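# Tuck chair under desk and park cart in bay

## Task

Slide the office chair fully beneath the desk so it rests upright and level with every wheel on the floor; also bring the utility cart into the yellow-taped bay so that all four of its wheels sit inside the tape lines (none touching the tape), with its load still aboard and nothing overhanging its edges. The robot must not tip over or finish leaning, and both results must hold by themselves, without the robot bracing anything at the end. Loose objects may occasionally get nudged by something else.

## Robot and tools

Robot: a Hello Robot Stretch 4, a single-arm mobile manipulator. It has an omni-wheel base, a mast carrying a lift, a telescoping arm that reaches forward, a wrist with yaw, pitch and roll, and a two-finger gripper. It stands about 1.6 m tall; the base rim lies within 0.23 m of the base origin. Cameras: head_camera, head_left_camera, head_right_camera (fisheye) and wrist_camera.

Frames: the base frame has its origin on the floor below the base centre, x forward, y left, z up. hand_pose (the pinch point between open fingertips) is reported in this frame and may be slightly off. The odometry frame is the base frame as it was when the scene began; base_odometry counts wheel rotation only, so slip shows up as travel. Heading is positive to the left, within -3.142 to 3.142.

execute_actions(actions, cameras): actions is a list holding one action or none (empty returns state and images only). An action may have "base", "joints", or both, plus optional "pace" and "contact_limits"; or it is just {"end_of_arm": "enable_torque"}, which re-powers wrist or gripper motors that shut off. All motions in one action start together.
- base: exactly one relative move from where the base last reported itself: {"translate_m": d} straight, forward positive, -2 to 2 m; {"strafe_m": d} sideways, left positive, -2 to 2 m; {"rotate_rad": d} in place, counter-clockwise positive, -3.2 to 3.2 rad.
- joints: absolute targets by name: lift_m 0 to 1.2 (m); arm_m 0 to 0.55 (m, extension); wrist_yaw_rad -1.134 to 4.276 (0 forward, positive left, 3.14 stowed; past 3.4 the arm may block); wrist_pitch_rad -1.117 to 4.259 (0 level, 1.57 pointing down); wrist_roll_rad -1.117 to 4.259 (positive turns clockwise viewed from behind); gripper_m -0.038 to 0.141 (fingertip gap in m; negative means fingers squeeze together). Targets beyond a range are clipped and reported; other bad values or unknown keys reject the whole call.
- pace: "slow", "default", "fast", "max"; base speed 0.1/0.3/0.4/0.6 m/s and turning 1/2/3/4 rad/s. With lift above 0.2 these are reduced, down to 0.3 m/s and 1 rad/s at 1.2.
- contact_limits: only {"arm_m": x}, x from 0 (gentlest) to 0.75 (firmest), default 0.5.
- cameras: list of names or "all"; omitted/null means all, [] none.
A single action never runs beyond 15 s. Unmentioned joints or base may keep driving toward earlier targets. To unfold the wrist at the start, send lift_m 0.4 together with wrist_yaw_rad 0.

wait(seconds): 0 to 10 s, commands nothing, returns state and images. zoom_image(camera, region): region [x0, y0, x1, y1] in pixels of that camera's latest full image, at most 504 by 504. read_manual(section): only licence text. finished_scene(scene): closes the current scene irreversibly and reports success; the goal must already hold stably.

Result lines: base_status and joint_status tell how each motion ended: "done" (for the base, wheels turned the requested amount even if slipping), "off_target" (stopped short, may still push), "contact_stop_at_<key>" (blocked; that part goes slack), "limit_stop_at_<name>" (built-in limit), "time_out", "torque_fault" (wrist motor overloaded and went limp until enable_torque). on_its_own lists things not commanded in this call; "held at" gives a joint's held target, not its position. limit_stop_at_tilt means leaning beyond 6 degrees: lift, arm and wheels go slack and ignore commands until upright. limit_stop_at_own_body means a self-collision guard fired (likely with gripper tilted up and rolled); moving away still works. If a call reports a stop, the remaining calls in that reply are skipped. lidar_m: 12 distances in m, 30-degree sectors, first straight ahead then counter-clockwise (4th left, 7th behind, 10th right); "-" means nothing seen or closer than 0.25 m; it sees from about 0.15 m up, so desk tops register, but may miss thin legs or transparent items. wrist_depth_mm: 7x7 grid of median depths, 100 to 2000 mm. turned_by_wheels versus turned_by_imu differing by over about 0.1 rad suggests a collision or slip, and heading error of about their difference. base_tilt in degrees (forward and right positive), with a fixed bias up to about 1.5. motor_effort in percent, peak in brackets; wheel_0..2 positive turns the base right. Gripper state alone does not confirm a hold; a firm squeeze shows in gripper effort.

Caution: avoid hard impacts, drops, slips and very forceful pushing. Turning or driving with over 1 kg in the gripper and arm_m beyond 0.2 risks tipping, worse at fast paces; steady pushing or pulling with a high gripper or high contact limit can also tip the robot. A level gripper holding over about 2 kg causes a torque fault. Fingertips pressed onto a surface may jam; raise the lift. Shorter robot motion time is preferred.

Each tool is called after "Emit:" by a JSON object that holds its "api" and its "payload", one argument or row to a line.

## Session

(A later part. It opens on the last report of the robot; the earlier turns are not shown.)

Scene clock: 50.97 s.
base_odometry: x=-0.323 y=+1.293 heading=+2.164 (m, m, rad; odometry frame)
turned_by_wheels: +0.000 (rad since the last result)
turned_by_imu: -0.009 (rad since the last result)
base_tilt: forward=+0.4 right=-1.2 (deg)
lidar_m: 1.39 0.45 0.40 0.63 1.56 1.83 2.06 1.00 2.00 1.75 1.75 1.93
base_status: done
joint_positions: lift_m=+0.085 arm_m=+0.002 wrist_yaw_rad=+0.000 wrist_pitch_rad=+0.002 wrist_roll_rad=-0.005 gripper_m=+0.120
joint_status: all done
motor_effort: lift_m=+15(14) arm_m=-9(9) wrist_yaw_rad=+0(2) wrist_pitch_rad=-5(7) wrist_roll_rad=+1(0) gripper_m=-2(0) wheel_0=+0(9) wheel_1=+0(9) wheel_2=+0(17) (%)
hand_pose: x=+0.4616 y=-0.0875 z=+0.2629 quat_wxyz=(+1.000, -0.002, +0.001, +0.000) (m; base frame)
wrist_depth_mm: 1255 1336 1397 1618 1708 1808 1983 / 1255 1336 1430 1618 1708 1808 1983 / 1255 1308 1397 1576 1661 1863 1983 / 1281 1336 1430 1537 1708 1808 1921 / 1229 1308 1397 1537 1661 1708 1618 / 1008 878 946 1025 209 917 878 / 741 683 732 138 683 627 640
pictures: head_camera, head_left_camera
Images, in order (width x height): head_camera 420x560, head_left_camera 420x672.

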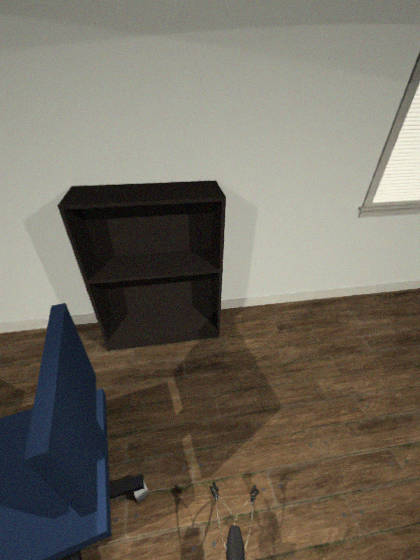

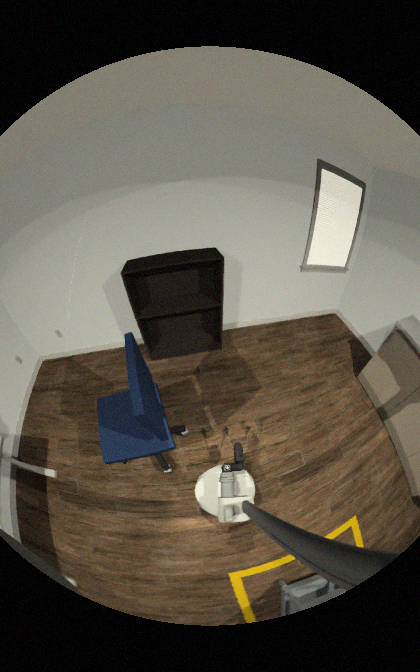

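Emit:
{"api": "execute_actions", "payload": {
  "actions": [
    {"base": {"rotate_rad": 1.14}, "joints": {"arm_m": 0.15}, "pace": "fast"}
  ],
  "cameras": ["head_camera", "wrist_camera"]
}}

Scene clock: 53.80 s.
base_odometry: x=-0.323 y=+1.293 heading=-2.979 (m, m, rad; odometry frame)
turned_by_wheels: +1.140 (rad since the last result)
turned_by_imu: +1.115 (rad since the last result)
base_tilt: forward=+0.4 right=-1.2 (deg)
lidar_m: 0.43 0.71 1.55 1.93 1.17 0.99 1.93 1.75 1.78 1.87 1.40 0.41
base_status: done
joint_positions: lift_m=+0.085 arm_m=+0.148 wrist_yaw_rad=+0.000 wrist_pitch_rad=+0.002 wrist_roll_rad=-0.005 gripper_m=+0.120
joint_status: all done
motor_effort: lift_m=+15(15) arm_m=+9(10) wrist_yaw_rad=-1(2) wrist_pitch_rad=-5(5) wrist_roll_rad=+0(0) gripper_m=-1(1) wheel_0=+2(11) wheel_1=+0(7) wheel_2=+1(8) (%)
hand_pose: x=+0.6078 y=-0.0873 z=+0.2629 quat_wxyz=(+1.000, -0.002, +0.001, +0.000) (m; base frame)
wrist_depth_mm: 185 190 198 205 208 208 216 / 258 273 266 241 278 315 314 / 1661 1863 - 338 1576 1336 1182 / 1756 1921 - 338 1708 1366 1182 / 1618 1863 - 342 1618 1336 1160 / 1078 866 946 343 209 931 878 / 723 683 732 138 661 452 634
pictures: head_camera, wrist_camera
camera_calibration (this result's frames):
wrist_camera: T_world_to_cam=[[-0.064997, -0.996563, -0.0513572, -0.0467508], [0.0223236, 0.050001, -0.9985, 0.313718], [0.997636, -0.0660459, 0.0189969, -0.389807], [0, 0, 0, 1]] pos_world=[0.378844, -0.0880215, 0.318252]
Images, in order (width x height): head_camera 420x560, wrist_camera 616x392.

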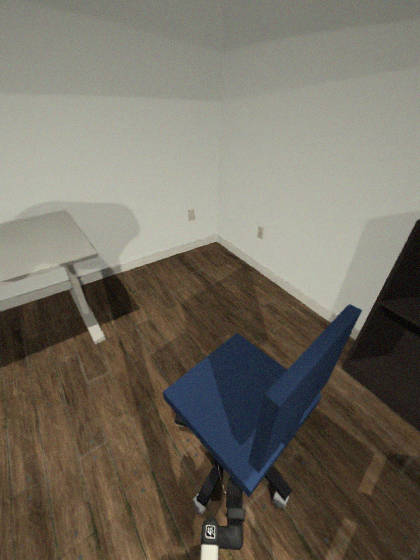

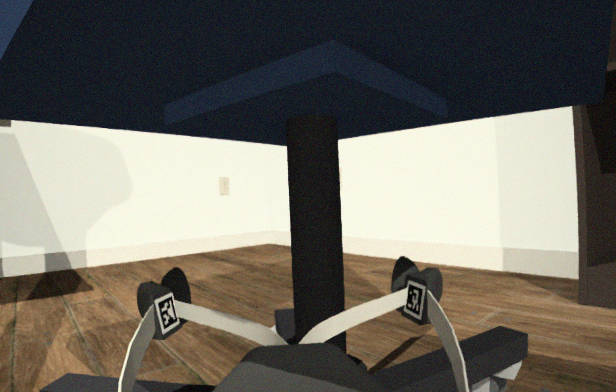

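Emit:
{"api": "execute_actions", "payload": {
  "actions": [
    {"base": {"translate_m": 0.10}, "joints": {"arm_m": 0.185, "gripper_m": 0.14}}
  ],
  "cameras": ["head_camera", "wrist_camera"]
}}

Scene clock: 55.93 s.
base_odometry: x=-0.422 y=+1.277 heading=-2.979 (m, m, rad; odometry frame)
turned_by_wheels: +0.000 (rad since the last result)
turned_by_imu: -0.001 (rad since the last result)
base_tilt: forward=+0.3 right=-1.2 (deg)
lidar_m: 0.34 0.57 1.48 1.83 1.46 1.08 1.99 1.83 1.84 1.78 1.34 0.31
base_status: done
joint_positions: lift_m=+0.085 arm_m=+0.183 wrist_yaw_rad=+0.000 wrist_pitch_rad=+0.002 wrist_roll_rad=-0.005 gripper_m=+0.140
joint_status: all done
motor_effort: lift_m=+15(15) arm_m=+9(9) wrist_yaw_rad=+1(1) wrist_pitch_rad=-6(5) wrist_roll_rad=+0(0) gripper_m=+0(1) wheel_0=+1(7) wheel_1=+1(6) wheel_2=+1(12) (%)
hand_pose: x=+0.6428 y=-0.0874 z=+0.2629 quat_wxyz=(+1.000, -0.002, +0.001, +0.000) (m; base frame)
wrist_depth_mm: 186 170 156 161 163 171 216 / 258 215 228 198 242 247 1025 / 1618 1863 - 199 1576 1308 1118 / 1618 1863 - 200 1499 1308 1098 / 1576 1808 - 200 1464 1281 1118 / 1060 210 1042 201 205 854 891 / 732 683 732 144 647 627 627
pictures: head_camera, wrist_camera
camera_calibration (this result's frames):
wrist_camera: T_world_to_cam=[[-0.0652387, -0.996547, -0.0513576, -0.0443944], [0.0223426, 0.0499956, -0.9985, 0.312931], [0.99762, -0.0662882, 0.0190038, -0.424656], [0, 0, 0, 1]] pos_world=[0.413757, -0.0880359, 0.318252]
Images, in order (width x height): head_camera 420x560, wrist_camera 616x392.

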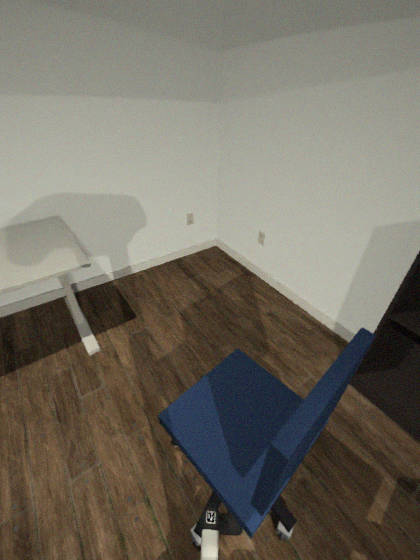

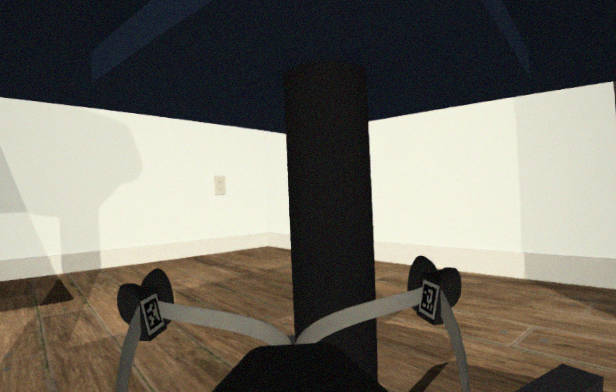

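Emit:
{"api": "execute_actions", "payload": {
  "actions": [
    {"joints": {"gripper_m": 0.0}}
  ],
  "cameras": ["head_camera", "head_left_camera", "wrist_camera"]
}}

Scene clock: 58.43 s.
base_odometry: x=-0.422 y=+1.277 heading=-2.980 (m, m, rad; odometry frame)
turned_by_wheels: -0.001 (rad since the last result)
turned_by_imu: -0.002 (rad since the last result)
base_tilt: forward=+0.3 right=-1.2 (deg)
lidar_m: 0.32 0.53 1.49 1.82 1.51 1.09 1.98 1.84 1.85 1.79 1.34 0.30
base_status: not commanded
joint_positions: lift_m=+0.085 arm_m=+0.184 wrist_yaw_rad=-0.003 wrist_pitch_rad=+0.003 wrist_roll_rad=-0.005 gripper_m=+0.001
joint_status: all done
motor_effort: lift_m=+15(15) arm_m=+7(9) wrist_yaw_rad=+10(43) wrist_pitch_rad=-7(7) wrist_roll_rad=+0(0) gripper_m=-24(24) wheel_0=-6(9) wheel_1=-3(3) wheel_2=-2(4) (%)
hand_pose: x=+0.6429 y=-0.0883 z=+0.2627 quat_wxyz=(+1.000, -0.002, +0.001, -0.002) (m; base frame)
wrist_depth_mm: 165 150 156 161 163 179 216 / 258 215 223 180 243 315 1042 / 1618 1863 - 181 1576 1308 1098 / 1618 1863 - 181 1661 1281 1098 / 1576 1808 - 181 1537 1308 1098 / 1042 1060 191 180 186 917 891 / 723 634 732 133 661 615 627
pictures: head_camera, head_left_camera, wrist_camera
camera_calibration (this result's frames):
wrist_camera: T_world_to_cam=[[-0.0684908, -0.996331, -0.0513272, -0.0432208], [0.022034, 0.0499248, -0.99851, 0.313034], [0.997408, -0.0695197, 0.0185337, -0.424886], [0, 0, 0, 1]] pos_world=[0.413927, -0.0882283, 0.318224]
Images, in order (width x height): head_camera 420x560, head_left_camera 420x672, wrist_camera 616x392.

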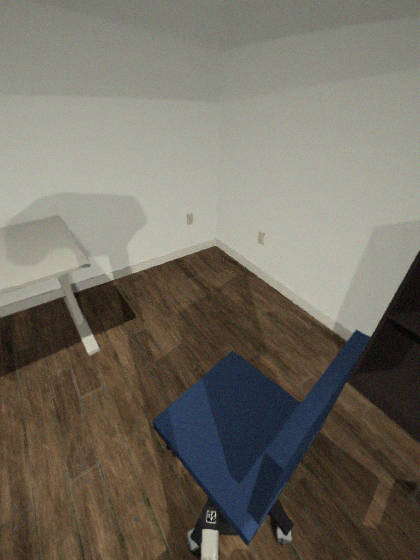

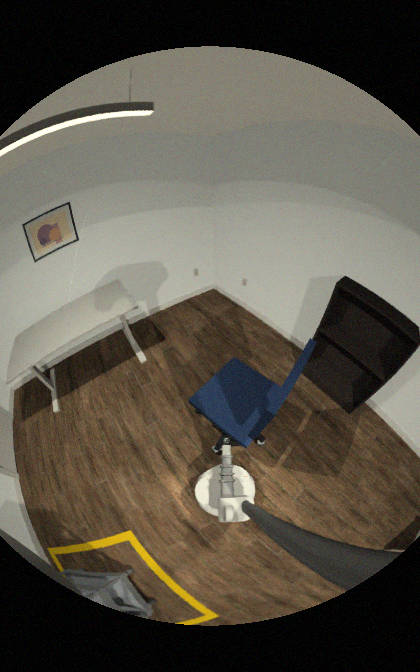

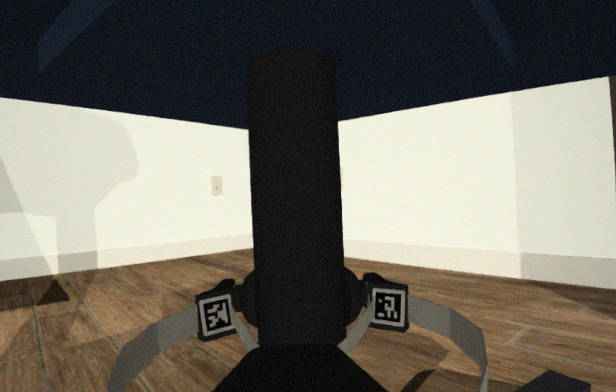

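Emit:
{"api": "zoom_image", "payload": {
  "camera": "head_camera",
  "region": [0, 200, 240, 400]
}}

Emit:
{"api": "zoom_image", "payload": {
  "camera": "head_left_camera",
  "region": [0, 260, 260, 520]
}}

Region (0, 200, 240, 400) of head_camera's 420x560 image, scaled by 2.100, with more detail than that image has.

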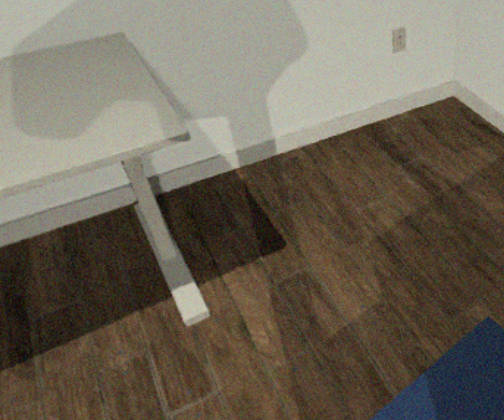

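Region (0, 260, 260, 520) of head_left_camera's 420x672 image, scaled by 1.938, with more detail than that image has.

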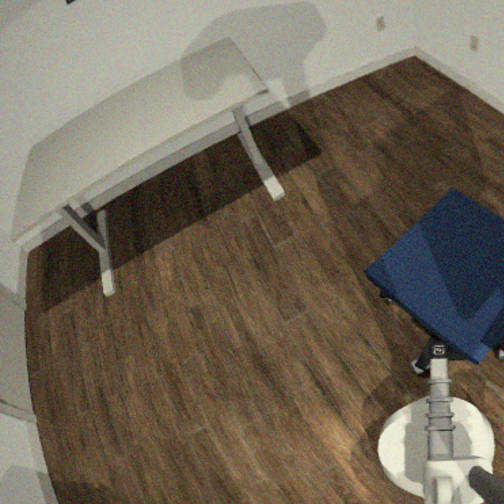

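Emit:
{"api": "execute_actions", "payload": {
  "actions": [
    {"base": {"strafe_m": 1.5}, "joints": {"arm_m": 0.35}}
  ],
  "cameras": ["head_camera", "head_left_camera", "wrist_camera"]
}}

Scene clock: 66.17 s.
base_odometry: x=-0.182 y=-0.204 heading=-2.981 (m, m, rad; odometry frame)
turned_by_wheels: -0.001 (rad since the last result)
turned_by_imu: -0.023 (rad since the last result)
base_tilt: forward=+0.5 right=-1.3 (deg)
lidar_m: 0.49 0.51 0.51 0.99 0.89 0.93 1.18 1.14 2.80 2.77 2.59 0.49
base_status: done
joint_positions: lift_m=+0.085 arm_m=+0.349 wrist_yaw_rad=-0.005 wrist_pitch_rad=+0.002 wrist_roll_rad=-0.005 gripper_m=+0.000
joint_status: all done
on_its_own: wrist_yaw_rad is at rest, and its effort (+16) is outside its rest range (-13 to +13)
motor_effort: lift_m=+15(15) arm_m=+5(15) wrist_yaw_rad=+16(91) wrist_pitch_rad=-5(7) wrist_roll_rad=+0(0) gripper_m=-14(25) wheel_0=-3(33) wheel_1=-1(9) wheel_2=-3(18) (%)
hand_pose: x=+0.8080 y=-0.0890 z=+0.2630 quat_wxyz=(+1.000, -0.002, +0.001, -0.003) (m; base frame)
wrist_depth_mm: 147 150 154 153 164 179 216 / 260 268 207 154 245 315 1863 / 778 878 991 154 1499 - 1983 / 788 904 1025 154 1499 - 1983 / 778 891 1008 154 1430 1756 1618 / 768 878 180 154 187 831 878 / 723 634 683 143 661 609 627
pictures: head_camera, head_left_camera, wrist_camera
camera_calibration (this result's frames):
wrist_camera: T_world_to_cam=[[-0.0706258, -0.996179, -0.0513771, -0.0307733], [0.022953, 0.0498691, -0.998492, 0.308908], [0.997239, -0.0716985, 0.0193432, -0.58992], [0, 0, 0, 1]] pos_world=[0.579028, -0.0883571, 0.318272]
Images, in order (width x height): head_camera 420x560, head_left_camera 420x672, wrist_camera 616x392.

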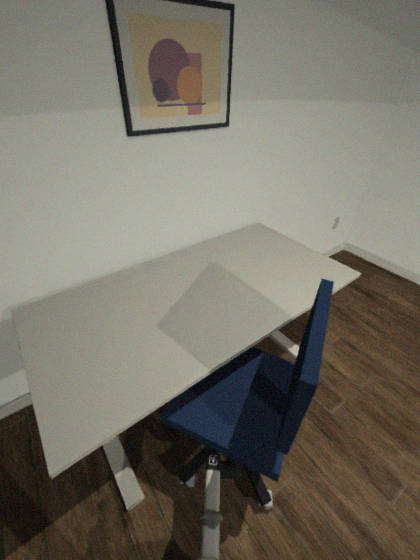

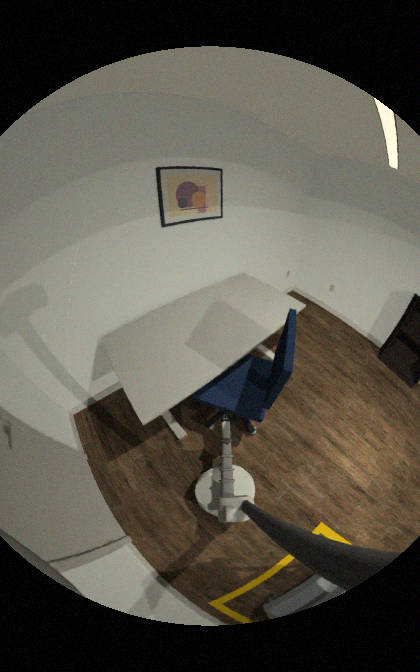

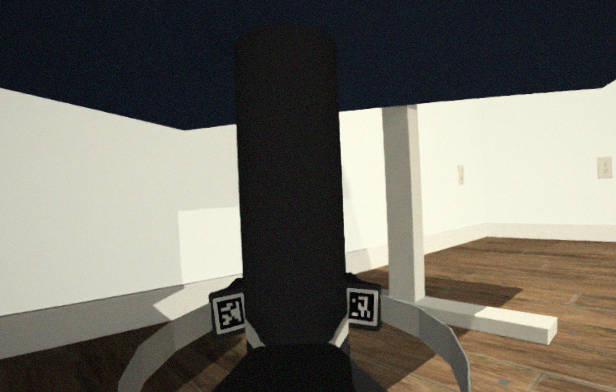

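Emit:
{"api": "zoom_image", "payload": {
  "camera": "head_camera",
  "region": [40, 220, 380, 560]
}}

Region (40, 220, 380, 560) of head_camera's 420x560 image, scaled by 1.482, with more detail than that image has.

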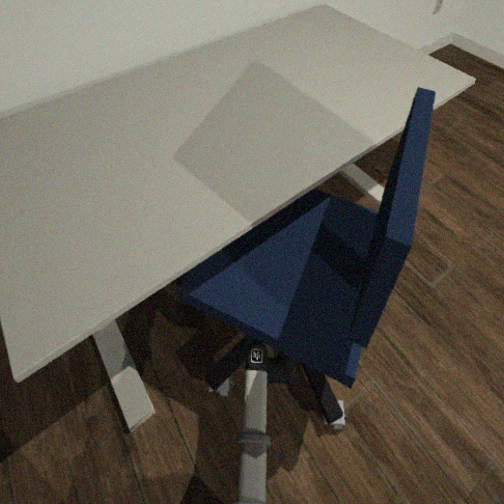

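Emit:
{"api": "execute_actions", "payload": {
  "actions": [
    {"base": {"translate_m": 0.08}, "joints": {"arm_m": 0.55}, "pace": "slow", "contact_limits": {"arm_m": 0.2}}
  ],
  "cameras": ["head_camera", "head_left_camera", "wrist_camera"]
}}

Scene clock: 73.00 s.
base_odometry: x=-0.261 y=-0.217 heading=-2.981 (m, m, rad; odometry frame)
turned_by_wheels: +0.000 (rad since the last result)
turned_by_imu: -0.003 (rad since the last result)
base_tilt: forward=+0.5 right=-1.3 (deg)
lidar_m: 0.51 0.43 0.46 1.04 0.94 0.98 1.23 1.20 2.85 2.74 2.54 0.65
base_status: done
joint_positions: lift_m=+0.085 arm_m=+0.548 wrist_yaw_rad=-0.004 wrist_pitch_rad=+0.003 wrist_roll_rad=-0.005 gripper_m=+0.000
joint_status: all done
motor_effort: lift_m=+15(15) arm_m=+12(16) wrist_yaw_rad=+12(33) wrist_pitch_rad=-6(7) wrist_roll_rad=+1(0) gripper_m=-14(14) wheel_0=+3(14) wheel_1=+3(9) wheel_2=-4(18) (%)
contact_limits: arm_m 0.2
hand_pose: x=+1.0070 y=-0.0886 z=+0.2628 quat_wxyz=(+1.000, -0.002, +0.001, -0.002) (m; base frame)
wrist_depth_mm: 149 152 143 135 167 167 220 / 264 279 193 134 315 320 1756 / 609 691 759 134 1229 1808 1808 / 603 699 759 134 1205 1808 1863 / 603 691 778 134 1205 1255 1576 / 597 668 180 134 187 759 878 / 585 627 676 131 640 580 554
pictures: head_camera, head_left_camera, wrist_camera
camera_calibration (this result's frames):
wrist_camera: T_world_to_cam=[[-0.0695427, -0.996257, -0.0513312, -0.0175212], [0.0222071, 0.049897, -0.998507, 0.304884], [0.997332, -0.0705788, 0.018654, -0.788091], [0, 0, 0, 1]] pos_world=[0.777999, -0.0882909, 0.318231]
Images, in order (width x height): head_camera 420x560, head_left_camera 420x672, wrist_camera 616x392.

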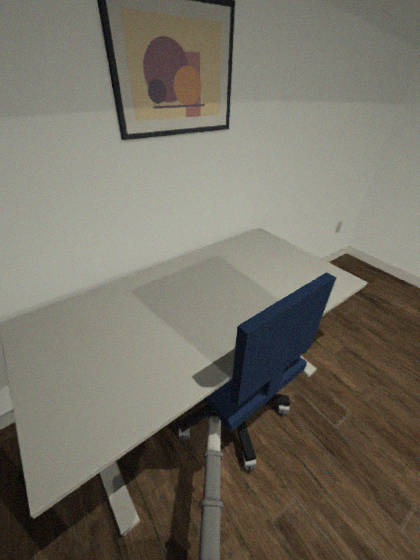

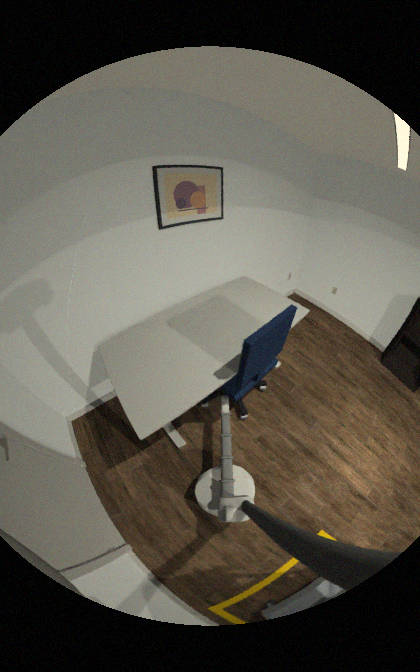

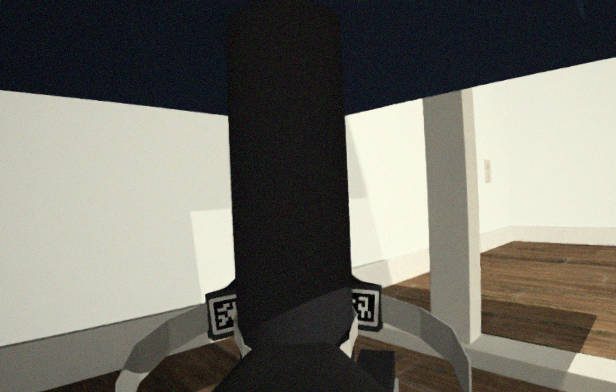

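Emit:
{"api": "zoom_image", "payload": {
  "camera": "head_camera",
  "region": [160, 250, 380, 480]
}}

Emit:
{"api": "zoom_image", "payload": {
  "camera": "head_left_camera",
  "region": [180, 290, 320, 430]
}}

Region (160, 250, 380, 480) of head_camera's 420x560 image, scaled by 2.191, with more detail than that image has; it fills the left 482 columns of this view, and the rest is white.

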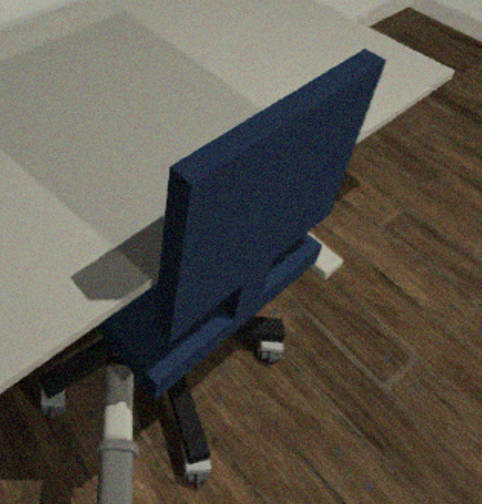

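Region (180, 290, 320, 430) of head_left_camera's 420x672 image, scaled by 3.600, with more detail than that image has.

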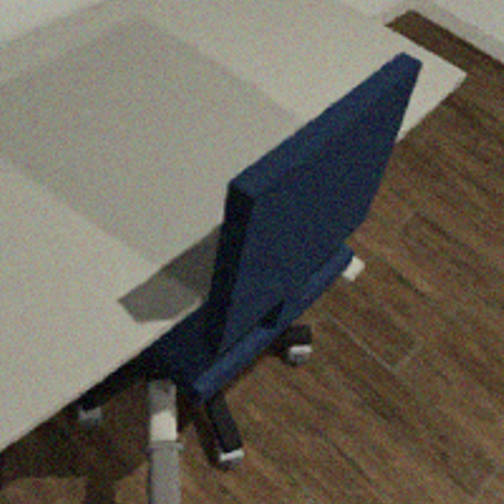

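Emit:
{"api": "zoom_image", "payload": {
  "camera": "head_camera",
  "region": [195, 320, 275, 430]
}}

Emit:
{"api": "zoom_image", "payload": {
  "camera": "head_camera",
  "region": [290, 265, 375, 380]
}}

Region (195, 320, 275, 430) of head_camera's 420x560 image, scaled by 4.582, with more detail than that image has; it fills the left 367 columns of this view, and the rest is white.

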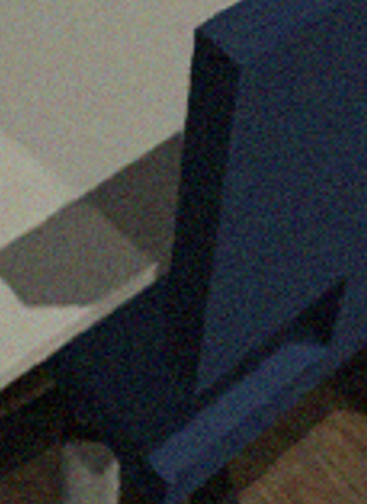

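Region (290, 265, 375, 380) of head_camera's 420x560 image, scaled by 4.383, with more detail than that image has; it fills the left 373 columns of this view, and the rest is white.

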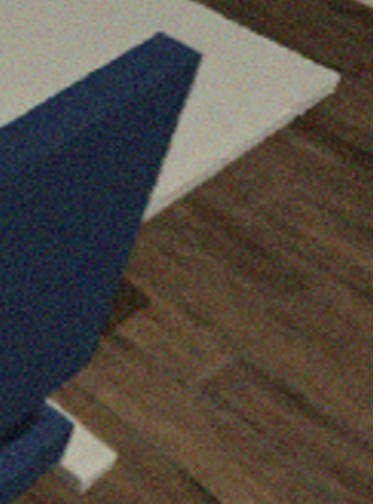

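Emit:
{"api": "execute_actions", "payload": {
  "actions": [
    {"joints": {"gripper_m": 0.11}}
  ],
  "cameras": ["head_camera", "wrist_camera"]
}}

Scene clock: 76.77 s.
base_odometry: x=-0.261 y=-0.217 heading=-2.981 (m, m, rad; odometry frame)
turned_by_wheels: +0.000 (rad since the last result)
turned_by_imu: -0.002 (rad since the last result)
base_tilt: forward=+0.3 right=-1.1 (deg)
lidar_m: 0.52 0.45 0.45 1.04 0.92 0.98 1.23 1.20 2.86 2.74 2.54 0.73
base_status: not commanded
joint_positions: lift_m=+0.085 arm_m=+0.548 wrist_yaw_rad=-0.005 wrist_pitch_rad=+0.002 wrist_roll_rad=-0.005 gripper_m=+0.110
joint_status: all done
motor_effort: lift_m=+15(15) arm_m=+11(11) wrist_yaw_rad=+13(20) wrist_pitch_rad=-6(6) wrist_roll_rad=+1(1) gripper_m=-1(11) wheel_0=+2(3) wheel_1=+2(2) wheel_2=-5(5) (%)
hand_pose: x=+1.0070 y=-0.0887 z=+0.2628 quat_wxyz=(+1.000, -0.002, +0.001, -0.002) (m; base frame)
wrist_depth_mm: 149 152 151 141 167 167 219 / 264 276 191 140 317 320 1708 / 609 691 788 140 1229 1808 1863 / 603 699 778 140 1205 1756 1808 / 597 691 778 140 1160 1255 1618 / 597 640 190 140 218 768 878 / 585 634 676 135 640 585 559
pictures: head_camera, wrist_camera
camera_calibration (this result's frames):
wrist_camera: T_world_to_cam=[[-0.0697762, -0.99624, -0.0513447, -0.0173446], [0.0224291, 0.0498904, -0.998503, 0.304722], [0.99731, -0.0708234, 0.0188636, -0.788205], [0, 0, 0, 1]] pos_world=[0.77804, -0.0883054, 0.318244]
Images, in order (width x height): head_camera 420x560, wrist_camera 616x392.

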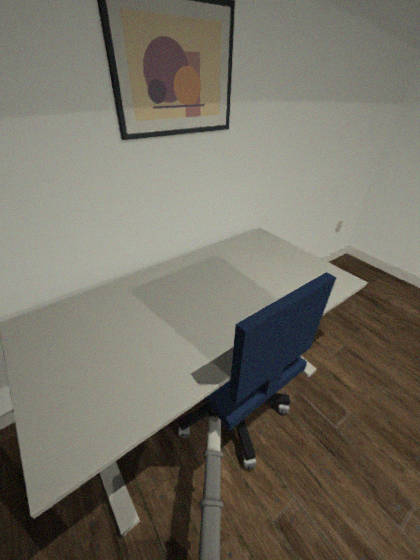

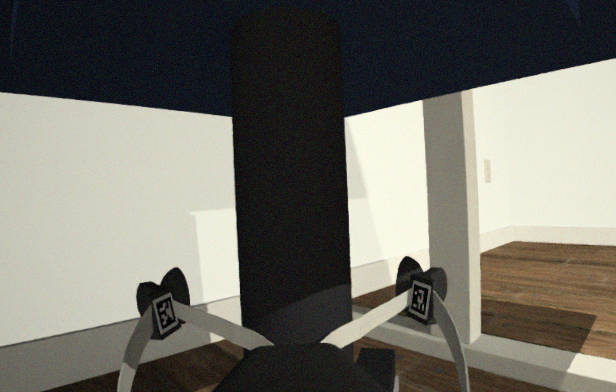

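Emit:
{"api": "execute_actions", "payload": {
  "actions": [
    {"joints": {"arm_m": 0.38}, "pace": "fast"}
  ]
}}

Scene clock: 78.20 s.
base_odometry: x=-0.261 y=-0.217 heading=-2.981 (m, m, rad; odometry frame)
turned_by_wheels: +0.000 (rad since the last result)
turned_by_imu: +0.000 (rad since the last result)
base_tilt: forward=+0.4 right=-1.2 (deg)
lidar_m: 0.51 0.45 0.47 1.04 0.94 0.98 1.21 1.20 2.85 2.74 2.55 0.74
base_status: not commanded
joint_positions: lift_m=+0.085 arm_m=+0.382 wrist_yaw_rad=+0.000 wrist_pitch_rad=+0.002 wrist_roll_rad=-0.005 gripper_m=+0.110
joint_status: all done
motor_effort: lift_m=+15(15) arm_m=-9(10) wrist_yaw_rad=+1(12) wrist_pitch_rad=-6(6) wrist_roll_rad=+0(0) gripper_m=+0(1) wheel_0=+2(2) wheel_1=+2(2) wheel_2=-3(6) (%)
hand_pose: x=+0.8410 y=-0.0875 z=+0.2628 quat_wxyz=(+1.000, -0.002, +0.001, +0.000) (m; base frame)
wrist_depth_mm: 187 191 195 199 211 211 217 / 262 277 248 239 274 317 357 / 699 778 891 310 809 - 1921 / 715 809 960 312 1336 - 1921 / 707 820 960 315 1281 1708 1618 / 707 759 866 307 204 904 878 / 668 484 723 135 640 621 597
pictures: head_camera, head_left_camera, head_right_camera, wrist_camera
camera_calibration (this result's frames):
wrist_camera: T_world_to_cam=[[-0.0654486, -0.996534, -0.051345, -0.0313475], [0.0222185, 0.0499872, -0.998503, 0.308571], [0.997609, -0.0664914, 0.0188699, -0.622402], [0, 0, 0, 1]] pos_world=[0.612006, -0.0880478, 0.318244]
Images, in order (width x height): head_camera 420x560, head_left_camera 420x672, head_right_camera 420x672, wrist_camera 616x392.

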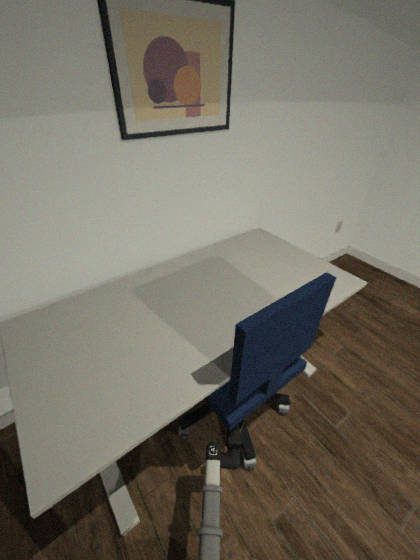

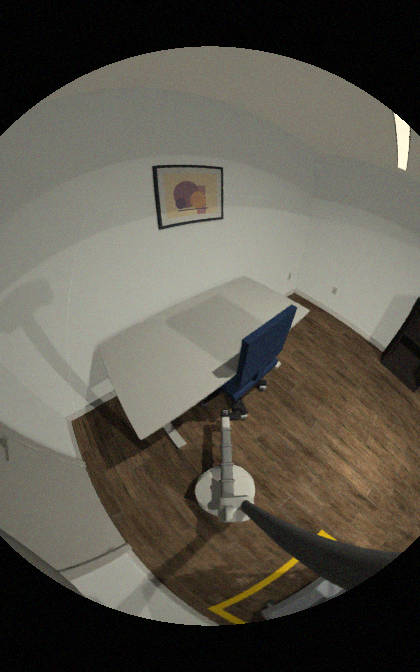

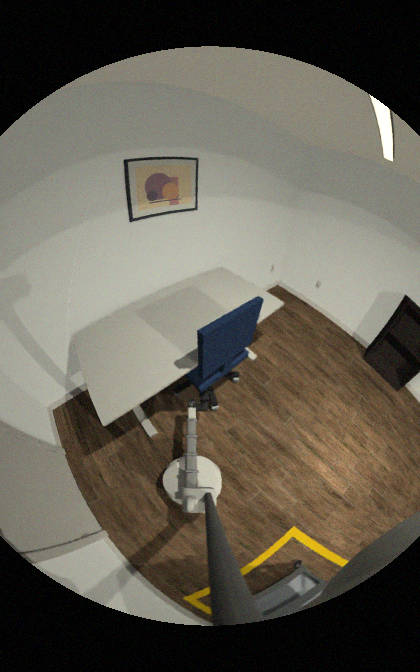

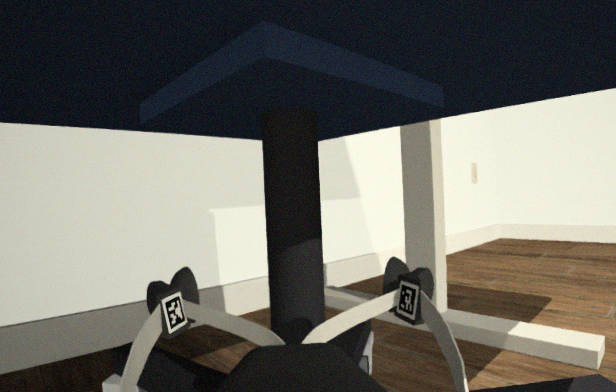

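Emit:
{"api": "zoom_image", "payload": {
  "camera": "head_right_camera",
  "region": [160, 500, 400, 640]
}}

Emit:
{"api": "zoom_image", "payload": {
  "camera": "head_right_camera",
  "region": [150, 280, 300, 430]
}}

Region (160, 500, 400, 640) of head_right_camera's 420x672 image, scaled by 2.100, with more detail than that image has; it fills the top 294 rows of this view, and the rest is white.

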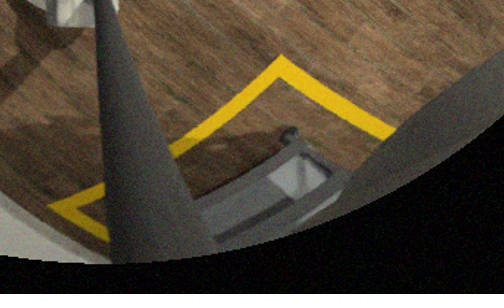

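Region (150, 280, 300, 430) of head_right_camera's 420x672 image, scaled by 3.360, with more detail than that image has.

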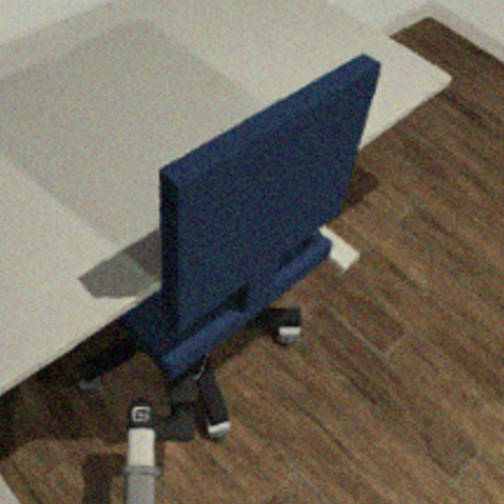

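Emit:
{"api": "finished_scene", "payload": {
  "scene": 2
}}

The scene is finished: the task was done.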